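# Close the mailer box lid and lock its tabs

## Task

Shut the mailer box's lid so that all flaps sit inside the walls and the front flap's lock tabs are hooked beneath the front wall's ledge. The box must stay roughly at its starting spot without rotation, no other object on the table may touch it, and the closed state must hold on its own without the robot holding anything in place.

## Robot and tools

Robot: one arm with a parallel two-finger gripper. The fingers point along the gripper's own +x axis and close along its y axis. end_effector_position is the point midway between the finger pads, about 3 to 4 cm back from the fingertips.

Frame: all poses are in the scene frame. Its origin is on the table surface under the arm's base, +z is up, and +y is to the left when facing along +x. The base may sit slightly tilted relative to the table. Positions are in metres and orientations are unit quaternions written w first (qw, qx, qy, qz).

Row format: every commanded row holds 8 plain numbers in this order: x, y, z, qw, qx, qy, qz, opening. The first seven form an absolute target pose for the gripper (not an offset). opening is a scale from -1 to 1: +1 is fully open (0.088 m), the empty fingers touch at about -0.80, and values below that down to -1 close no further. Going from open to shut takes at least about 0.5 s. To grip something, command roughly 0.07 below the current grip_measured; a smaller gap gives a lighter hold. Parts thinner than about 3 mm get proportionally less squeeze.

execute_actions(actions): actions is a list of actions; each action is a list of up to 15 rows, each row run for one control step of 1/30 s. If fewer than 15 rows are given, the last row is repeated to fill the action. An empty list moves nothing and just returns state and images. A target more than 0.6 m away from the gripper's position at the action's start, measured along any gripper axis, is rejected; if the first action fails that test against the latest reported state, or any action is malformed, nothing in the call runs. Repeat the same quaternion in every row to hold orientation, rather than copying the reported one, which may have drifted.

move(target, speed, blocking): drives the gripper in a straight line from its current pose to target, one 8-number row as above (absolute pose plus opening, which is applied at the start). speed is the path's top speed in m/s, 0.002 to 0.5, default 0.25; rotation is capped at twice that value in rad/s. Paths last 0.5 to 10 s and stop short if longer. Rotation takes the shorter direction. The path ignores obstacles, and the real gripper may lag, wander or overshoot the speed, especially with the arm near full extension. Faster moves hit harder, and aiming further past a contact presses harder. With blocking=false the call returns after 0.5 s while the arm keeps going; until a result shows the move ended, other moves and execute_actions are refused, so use wait or stop first. The extra move: line reports the ending (done means at rest near target; others include off_target, moving, held, fault), the distance to target, and limits: paced means the pose sent was clipped; held means a safety check blocked some steps, after which the arm may speed up sharply.

wait(seconds): 0 to 10; lets the scene run with the last command held, returns early if a running move finishes. stop(): brakes a running move; it needs braking room, more when fast, and the fingers continue. zoom_image(camera, region): camera is one of cam_head_left, cam_head_right, cam_high, cam_low, cam_wrist; region is [x0, y0, x1, y1] in image pixels from the top-left, at most 504 by 504. All cameras are 672x504. show_instructions() returns the reference pages. finished_scene(scene) ends the current scene with its number given; this is final and the box must already be closed and stable.

Motion control: each control step clips the commanded pose to within 70 mm and 16 degrees of the measured pose, then damped inverse kinematics follows it, favouring position over orientation. After an action ends, the arm only continues up to the last clipped pose, so long moves need further commands. Joint friction can leave the gripper short or slightly tilted, and tiny moves may not happen; check the reported pose after each move and correct tilt. Hand target in a result is what the controller is currently heading for.

Result lines: the state line gives gripper position, quaternion and velocities. Joint positions and velocities list waist, shoulder, elbow, wrist pitch, wrist yaw, wrist roll, then the pad gap in metres. Joint ranges (rad): waist -3.054 to 3.054, shoulder 0.000 to 3.142, elbow 0.000 to 2.356, wrist pitch -1.571 to 1.571, wrist yaw -1.571 to 1.571, wrist roll -3.142 to 3.142. grip_measured is the finger opening on the command scale; it may be off by about 1 mm throughout, and reads up to about 0.061 narrower while squeezing hard. grip_effort_n is motor effort in newtons (negative closes, positive opens), capped near 83 N and noisy. External joint torques estimate outside loads per joint, including friction and held weight. Step readings list positions at some steps; HELD marks steps held back. pose unreachable means the clearance check (which treats the base mount as part of the arm) altered or blocked the command. The printed hand position can be off, more at long reach.

Hazards: load limits (N m) are waist 17, shoulder 21.1, elbow 21, wrist pitch 5.55, wrist yaw 5.53, wrist roll 5.19; exceeding one by contact freezes the arm for 10 s and drops the rest of the call. Holding loads heats motors: a MOTOR HOT warning starts at 50 °C, and at 95 °C an OVER-TEMPERATURE FAULT holds the arm and may cut power. Occasionally something tugs briefly on a held part. Avoid knocking anything off the table, dropping or slamming things, and pressing hard into the box; approach contacts slowly and keep the box from sliding or rotating.

Each tool is called as name(argument=value, ...), one argument or row to a line, values as JSON.

## Session

show_instructions(
)

execute_actions(
  actions=[],
)

Reference images for this scene: manual page 1, manual page 2, manual page 3, manual page 4, manual page 5, manual page 6.

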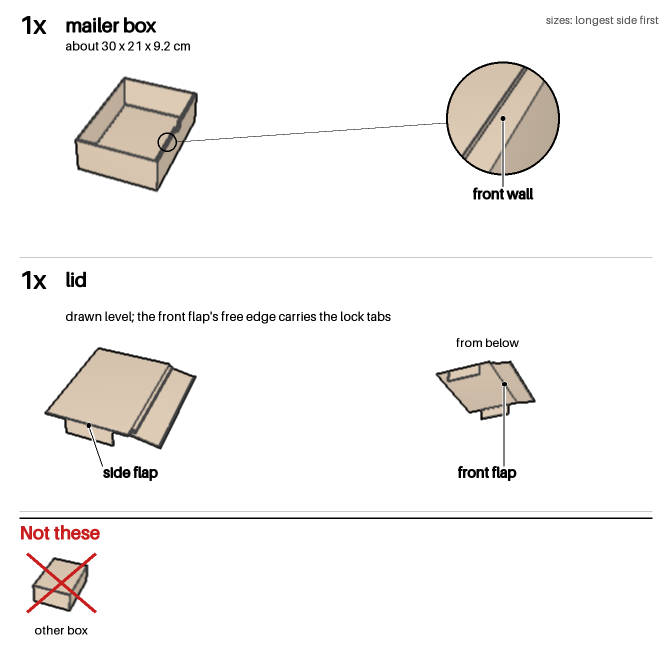

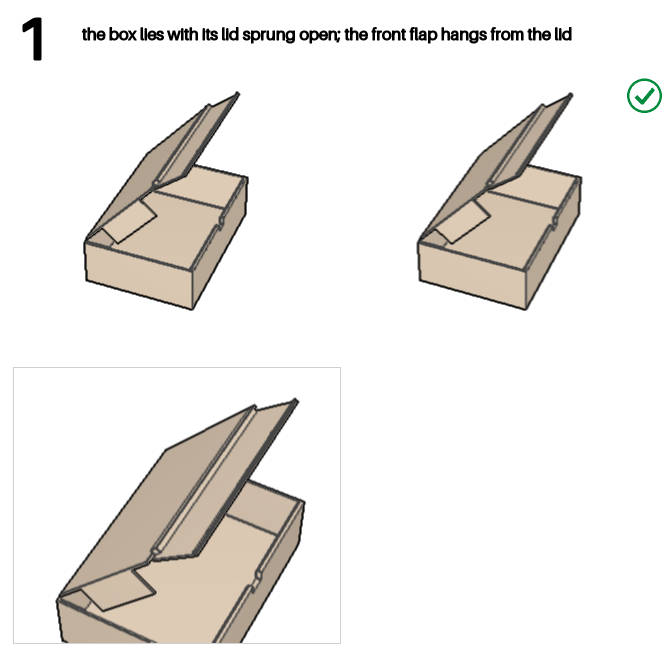

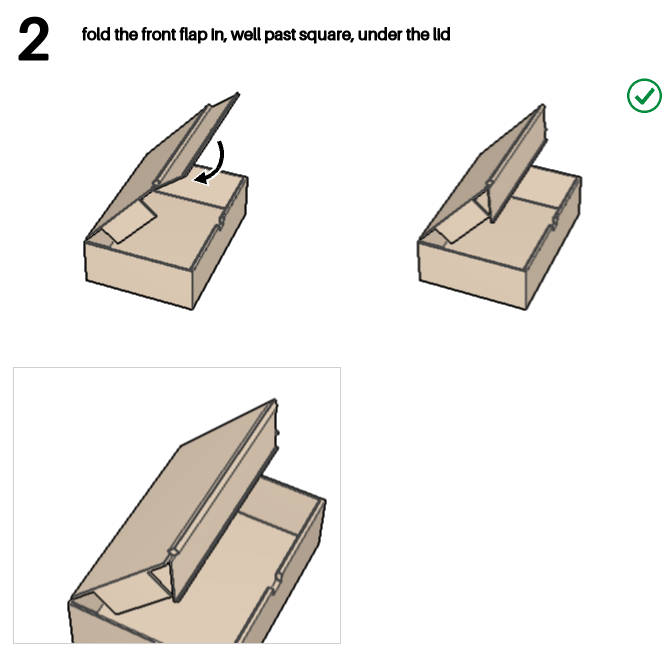

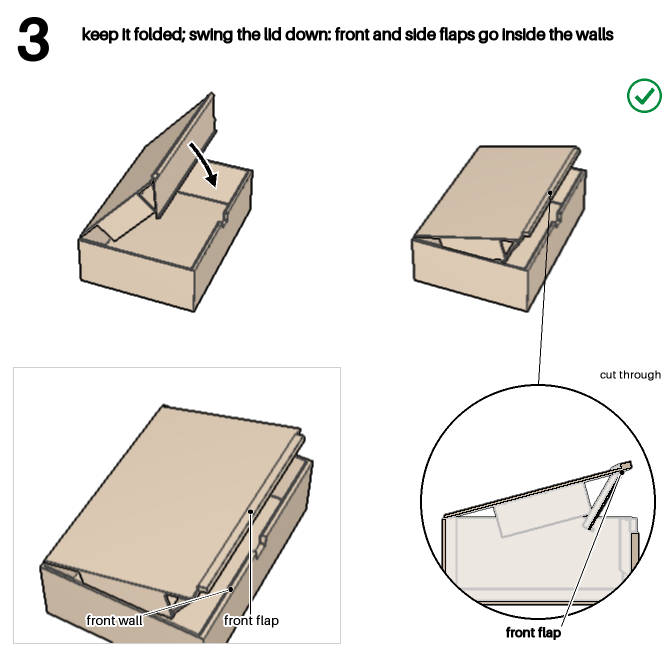

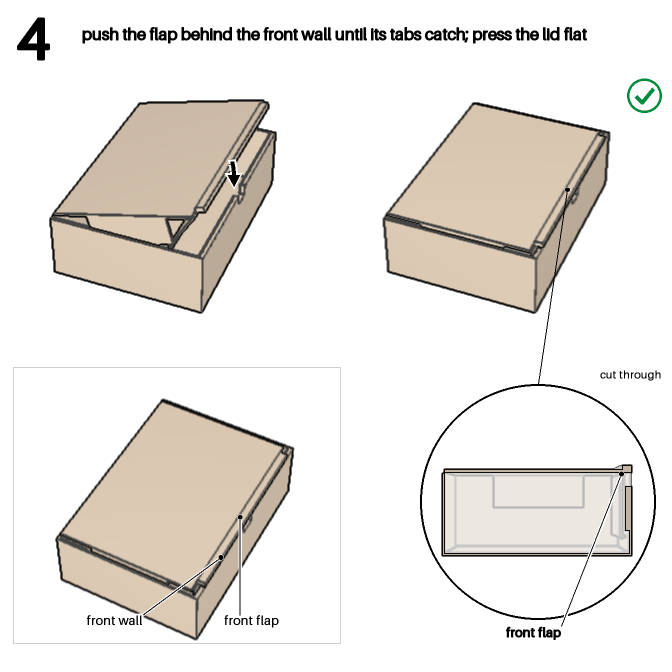

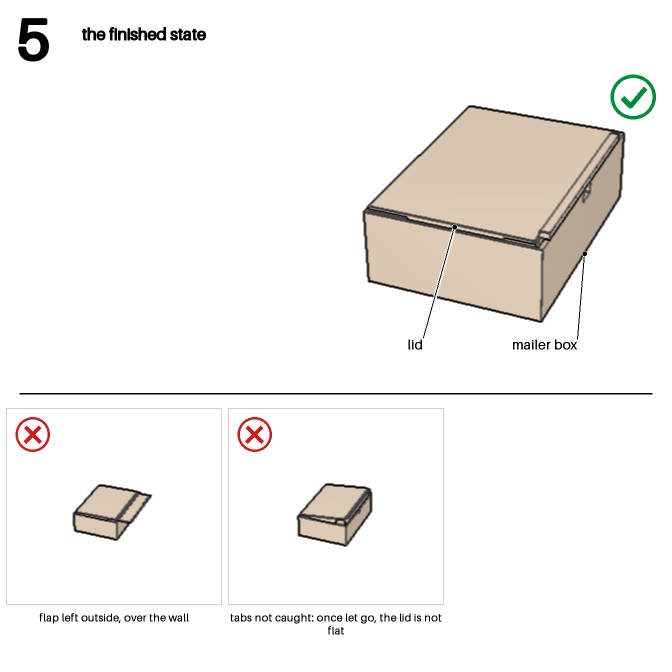

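Scene clock: 0.00 s.
end_effector_position=(+0.4030, -0.1731, +0.2305) grip_measured=+0.835 grip_effort_n=n/a end_effector_quat_wxyz=(+0.885, +0.434, +0.167, +0.018) end_effector_velocity=(+0.001, -0.000, +0.005) end_effector_angular_velocity=(-0.001, -0.027, +0.007)
Joint positions: [-0.015  0.841  0.644  0.231 -0.005  0.022  0.08 ]
Joint velocities: [ 0.002 -0.002  0.002  0.007 -0.022 -0.007 -0.   ]
Joint torques (N m, as the arm reports them, + toward a larger angle): no reading
External joint torques (N m, as the arm's controller estimates them; a push from outside toward a larger angle lowers the number): no reading
Motor temperatures (°C, as the motors report them): [28 27 28 27 25 26]
Heat: hottest waist 28 °C (+0.0 °C/min).
Hand target: +0.403, -0.173, +0.230; +0.885, +0.434, +0.167, +0.018

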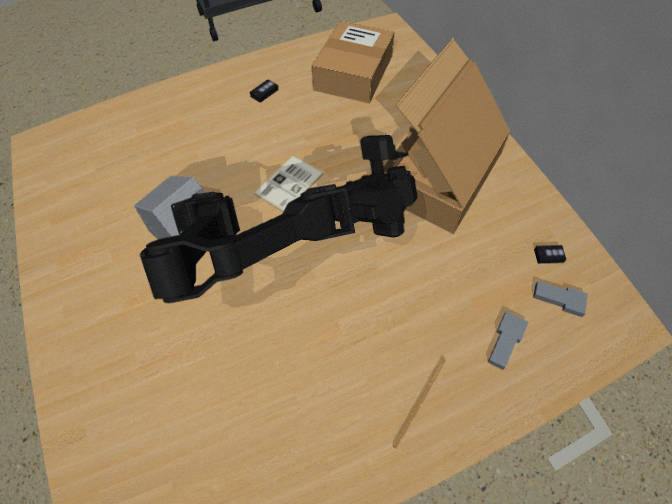

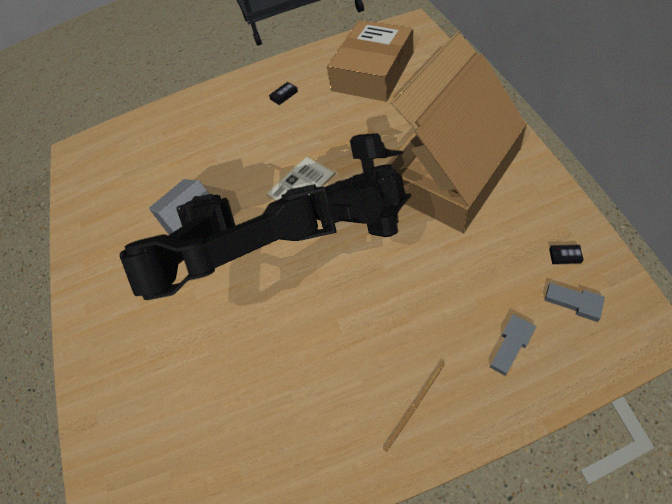

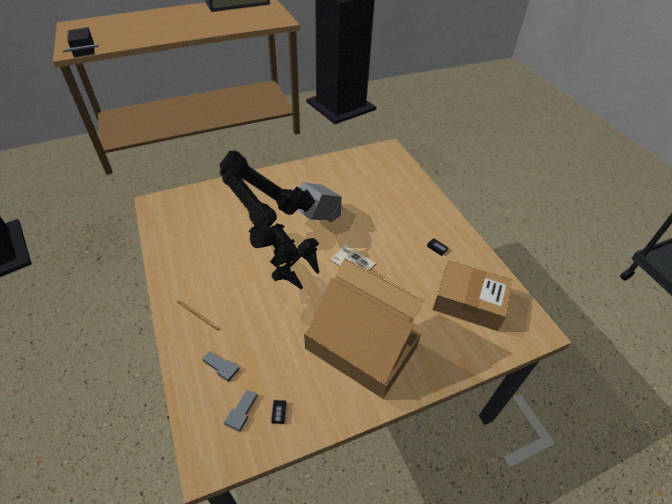

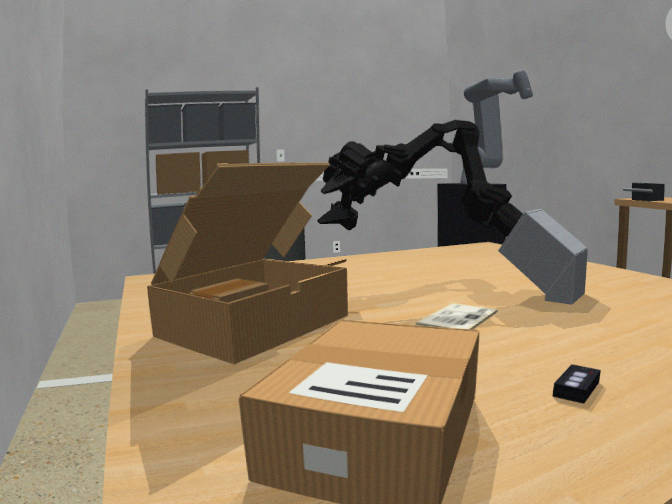

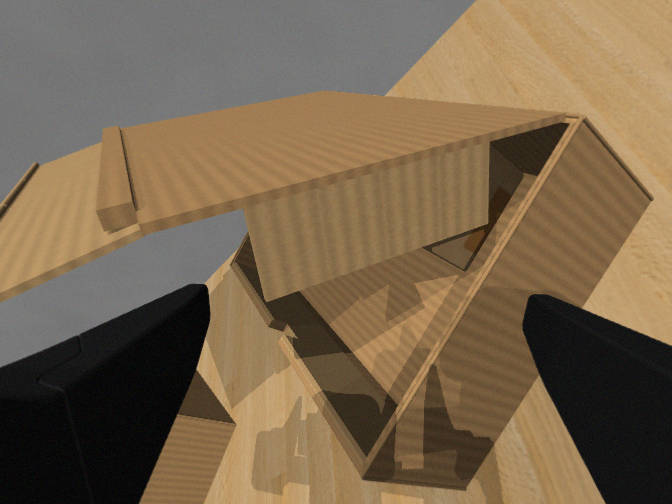

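move(
  target=[0.398,-0.126,0.28,0.471,0.851,0.204,0.113,0.2],
  speed=0.4,
)

Scene clock: 6.53 s.
end_effector_position=(+0.3987, -0.1313, +0.2827) grip_measured=+0.202 grip_effort_n=-10.9 end_effector_quat_wxyz=(+0.476, +0.850, +0.197, +0.112) end_effector_velocity=(-0.004, +0.007, -0.002) end_effector_angular_velocity=(+0.002, -0.001, +0.032)
Joint positions: [ 0.04   0.843  0.678  0.151 -0.339  1.157  0.049]
Joint velocities: [-0.002 -0.002 -0.007 -0.022 -0.022 -0.007 -0.   ]
Joint torques (N m, as the arm reports them, + toward a larger angle): [ 2.46 -1.74  4.12  1.23 -0.82  0.12]
External joint torques (N m, as the arm's controller estimates them; a push from outside toward a larger angle lowers the number): [ 0.2   1.19 -0.26  0.17 -0.21  0.18]
Motor temperatures (°C, as the motors report them): [28 27 28 27 25 26]
Heat: hottest waist 28 °C (+0.0 °C/min).
Hand target: +0.398, -0.126, +0.280; +0.471, +0.851, +0.203, +0.113
Off the commanded pose: 0.006 m, 1 deg.
move: done

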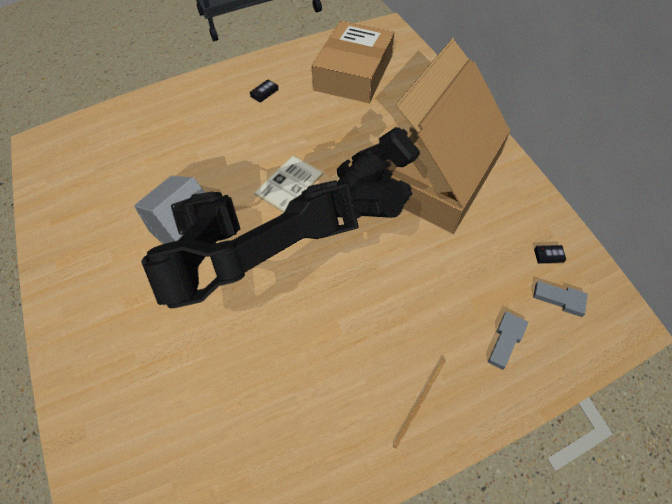

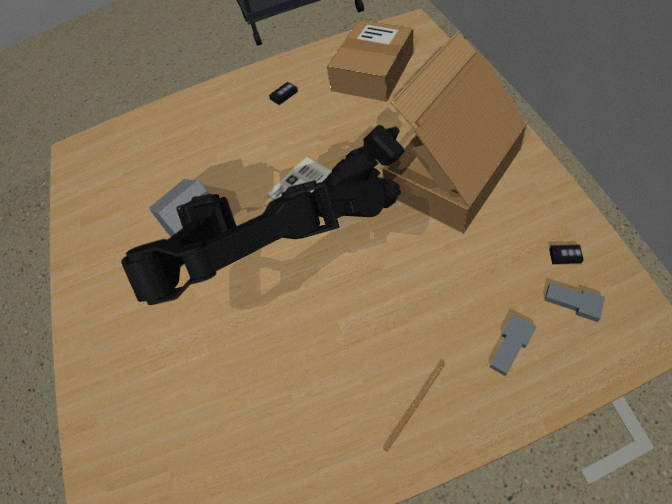

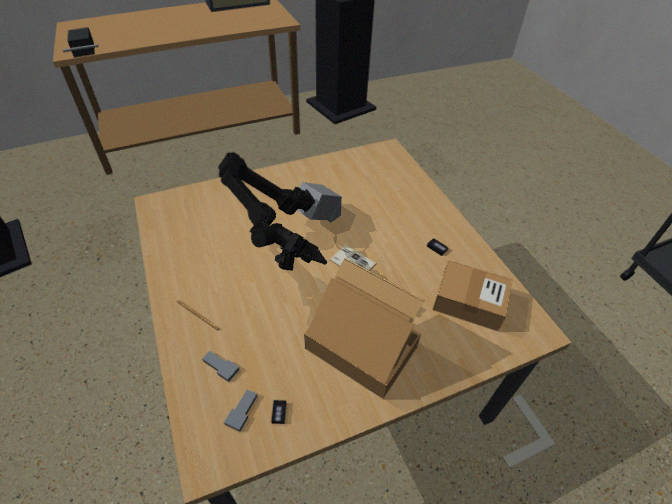

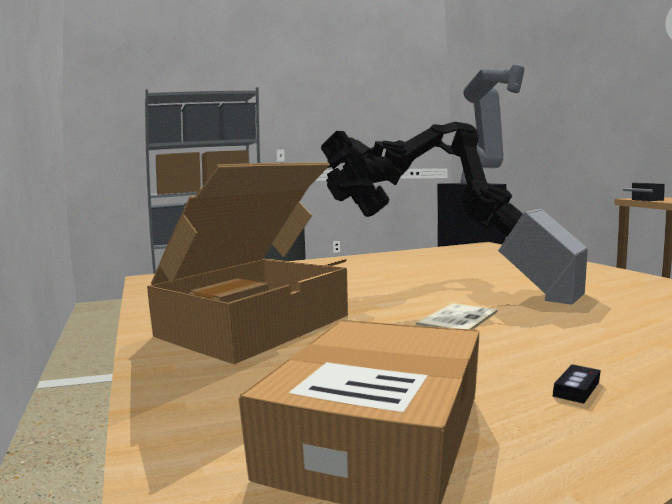

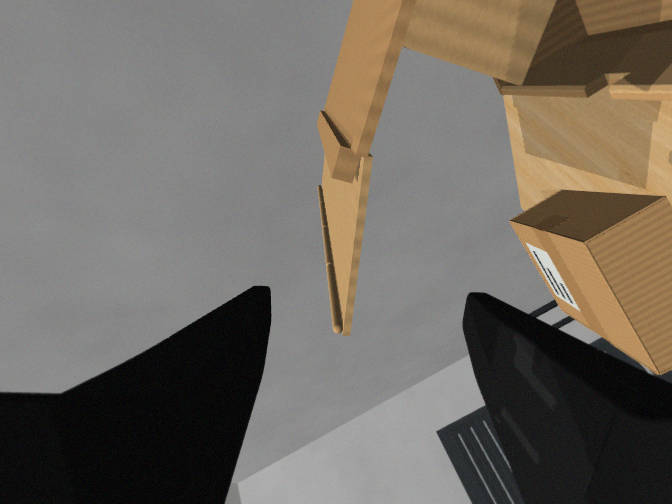

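move(
  target=[0.467,-0.083,0.288,0.449,0.862,0.207,0.108,0],
  speed=0.12,
)

Scene clock: 12.00 s.
end_effector_position=(+0.4646, -0.0833, +0.2881) grip_measured=+0.002 grip_effort_n=-10.9 end_effector_quat_wxyz=(+0.450, +0.861, +0.208, +0.110) end_effector_velocity=(+0.000, +0.003, -0.002) end_effector_angular_velocity=(-0.006, +0.000, +0.013)
Joint positions: [ 0.194  1.187  0.807  0.351 -0.196  1.214  0.039]
Joint velocities: [-0.002  0.007  0.002 -0.007 -0.007 -0.007 -0.   ]
Joint torques (N m, as the arm reports them, + toward a larger angle): [ 4.43 -2.14  5.82  1.24 -0.43  0.1 ]
External joint torques (N m, as the arm's controller estimates them; a push from outside toward a larger angle lowers the number): [0.31 1.34 1.68 0.19 0.16 0.15]
Motor temperatures (°C, as the motors report them): [28 27 29 28 25 26]
Heat: hottest elbow 29 °C (+5.0 °C/min).
Hand target: +0.467, -0.083, +0.288; +0.449, +0.862, +0.207, +0.108
Off the commanded pose: 0.002 m, 0 deg.
move: done

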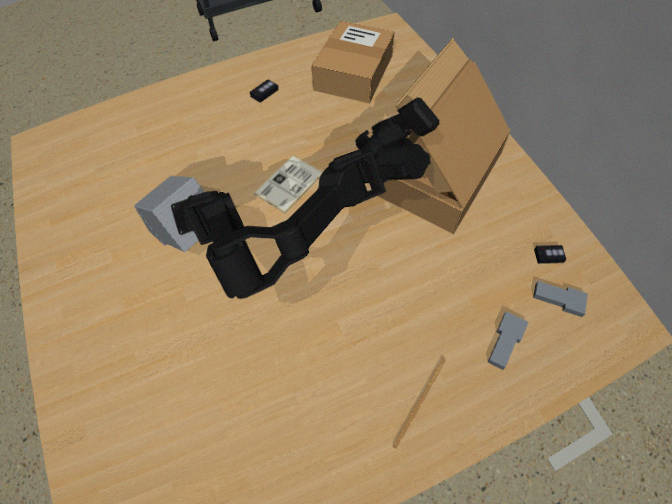

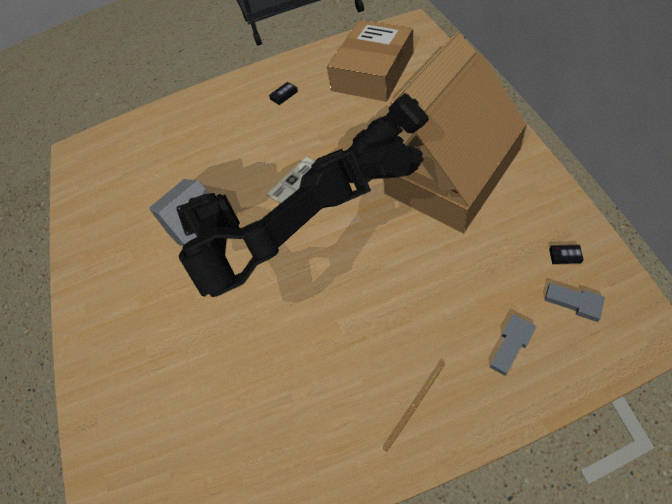

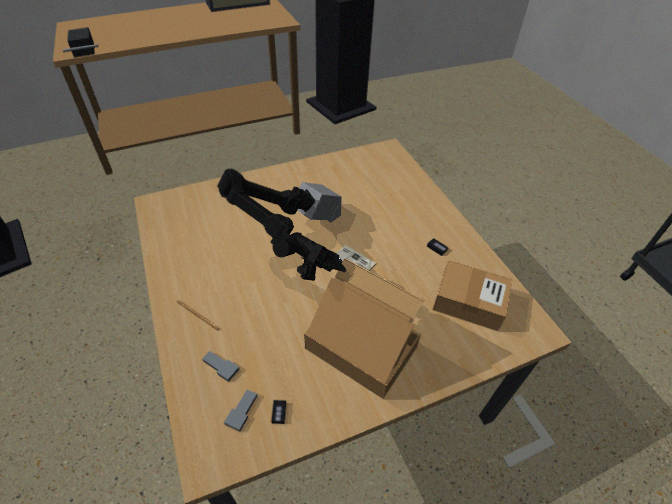

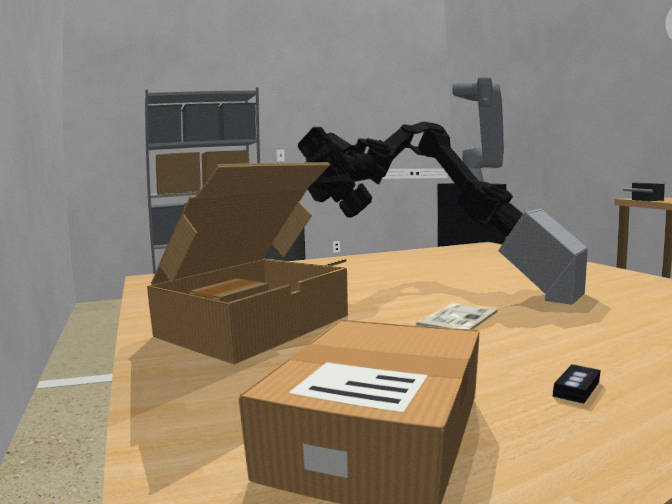

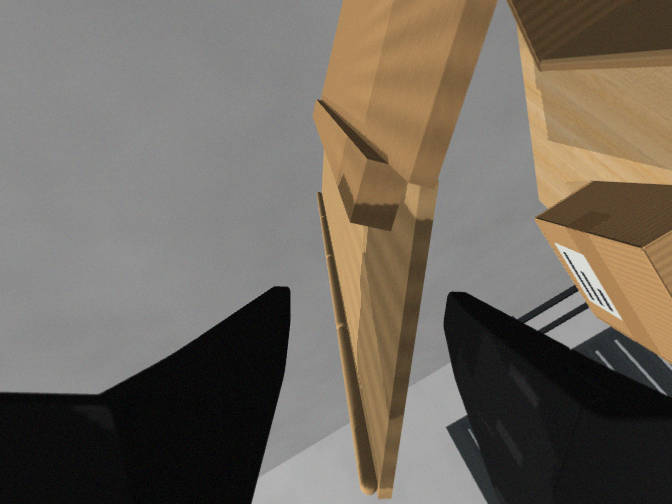

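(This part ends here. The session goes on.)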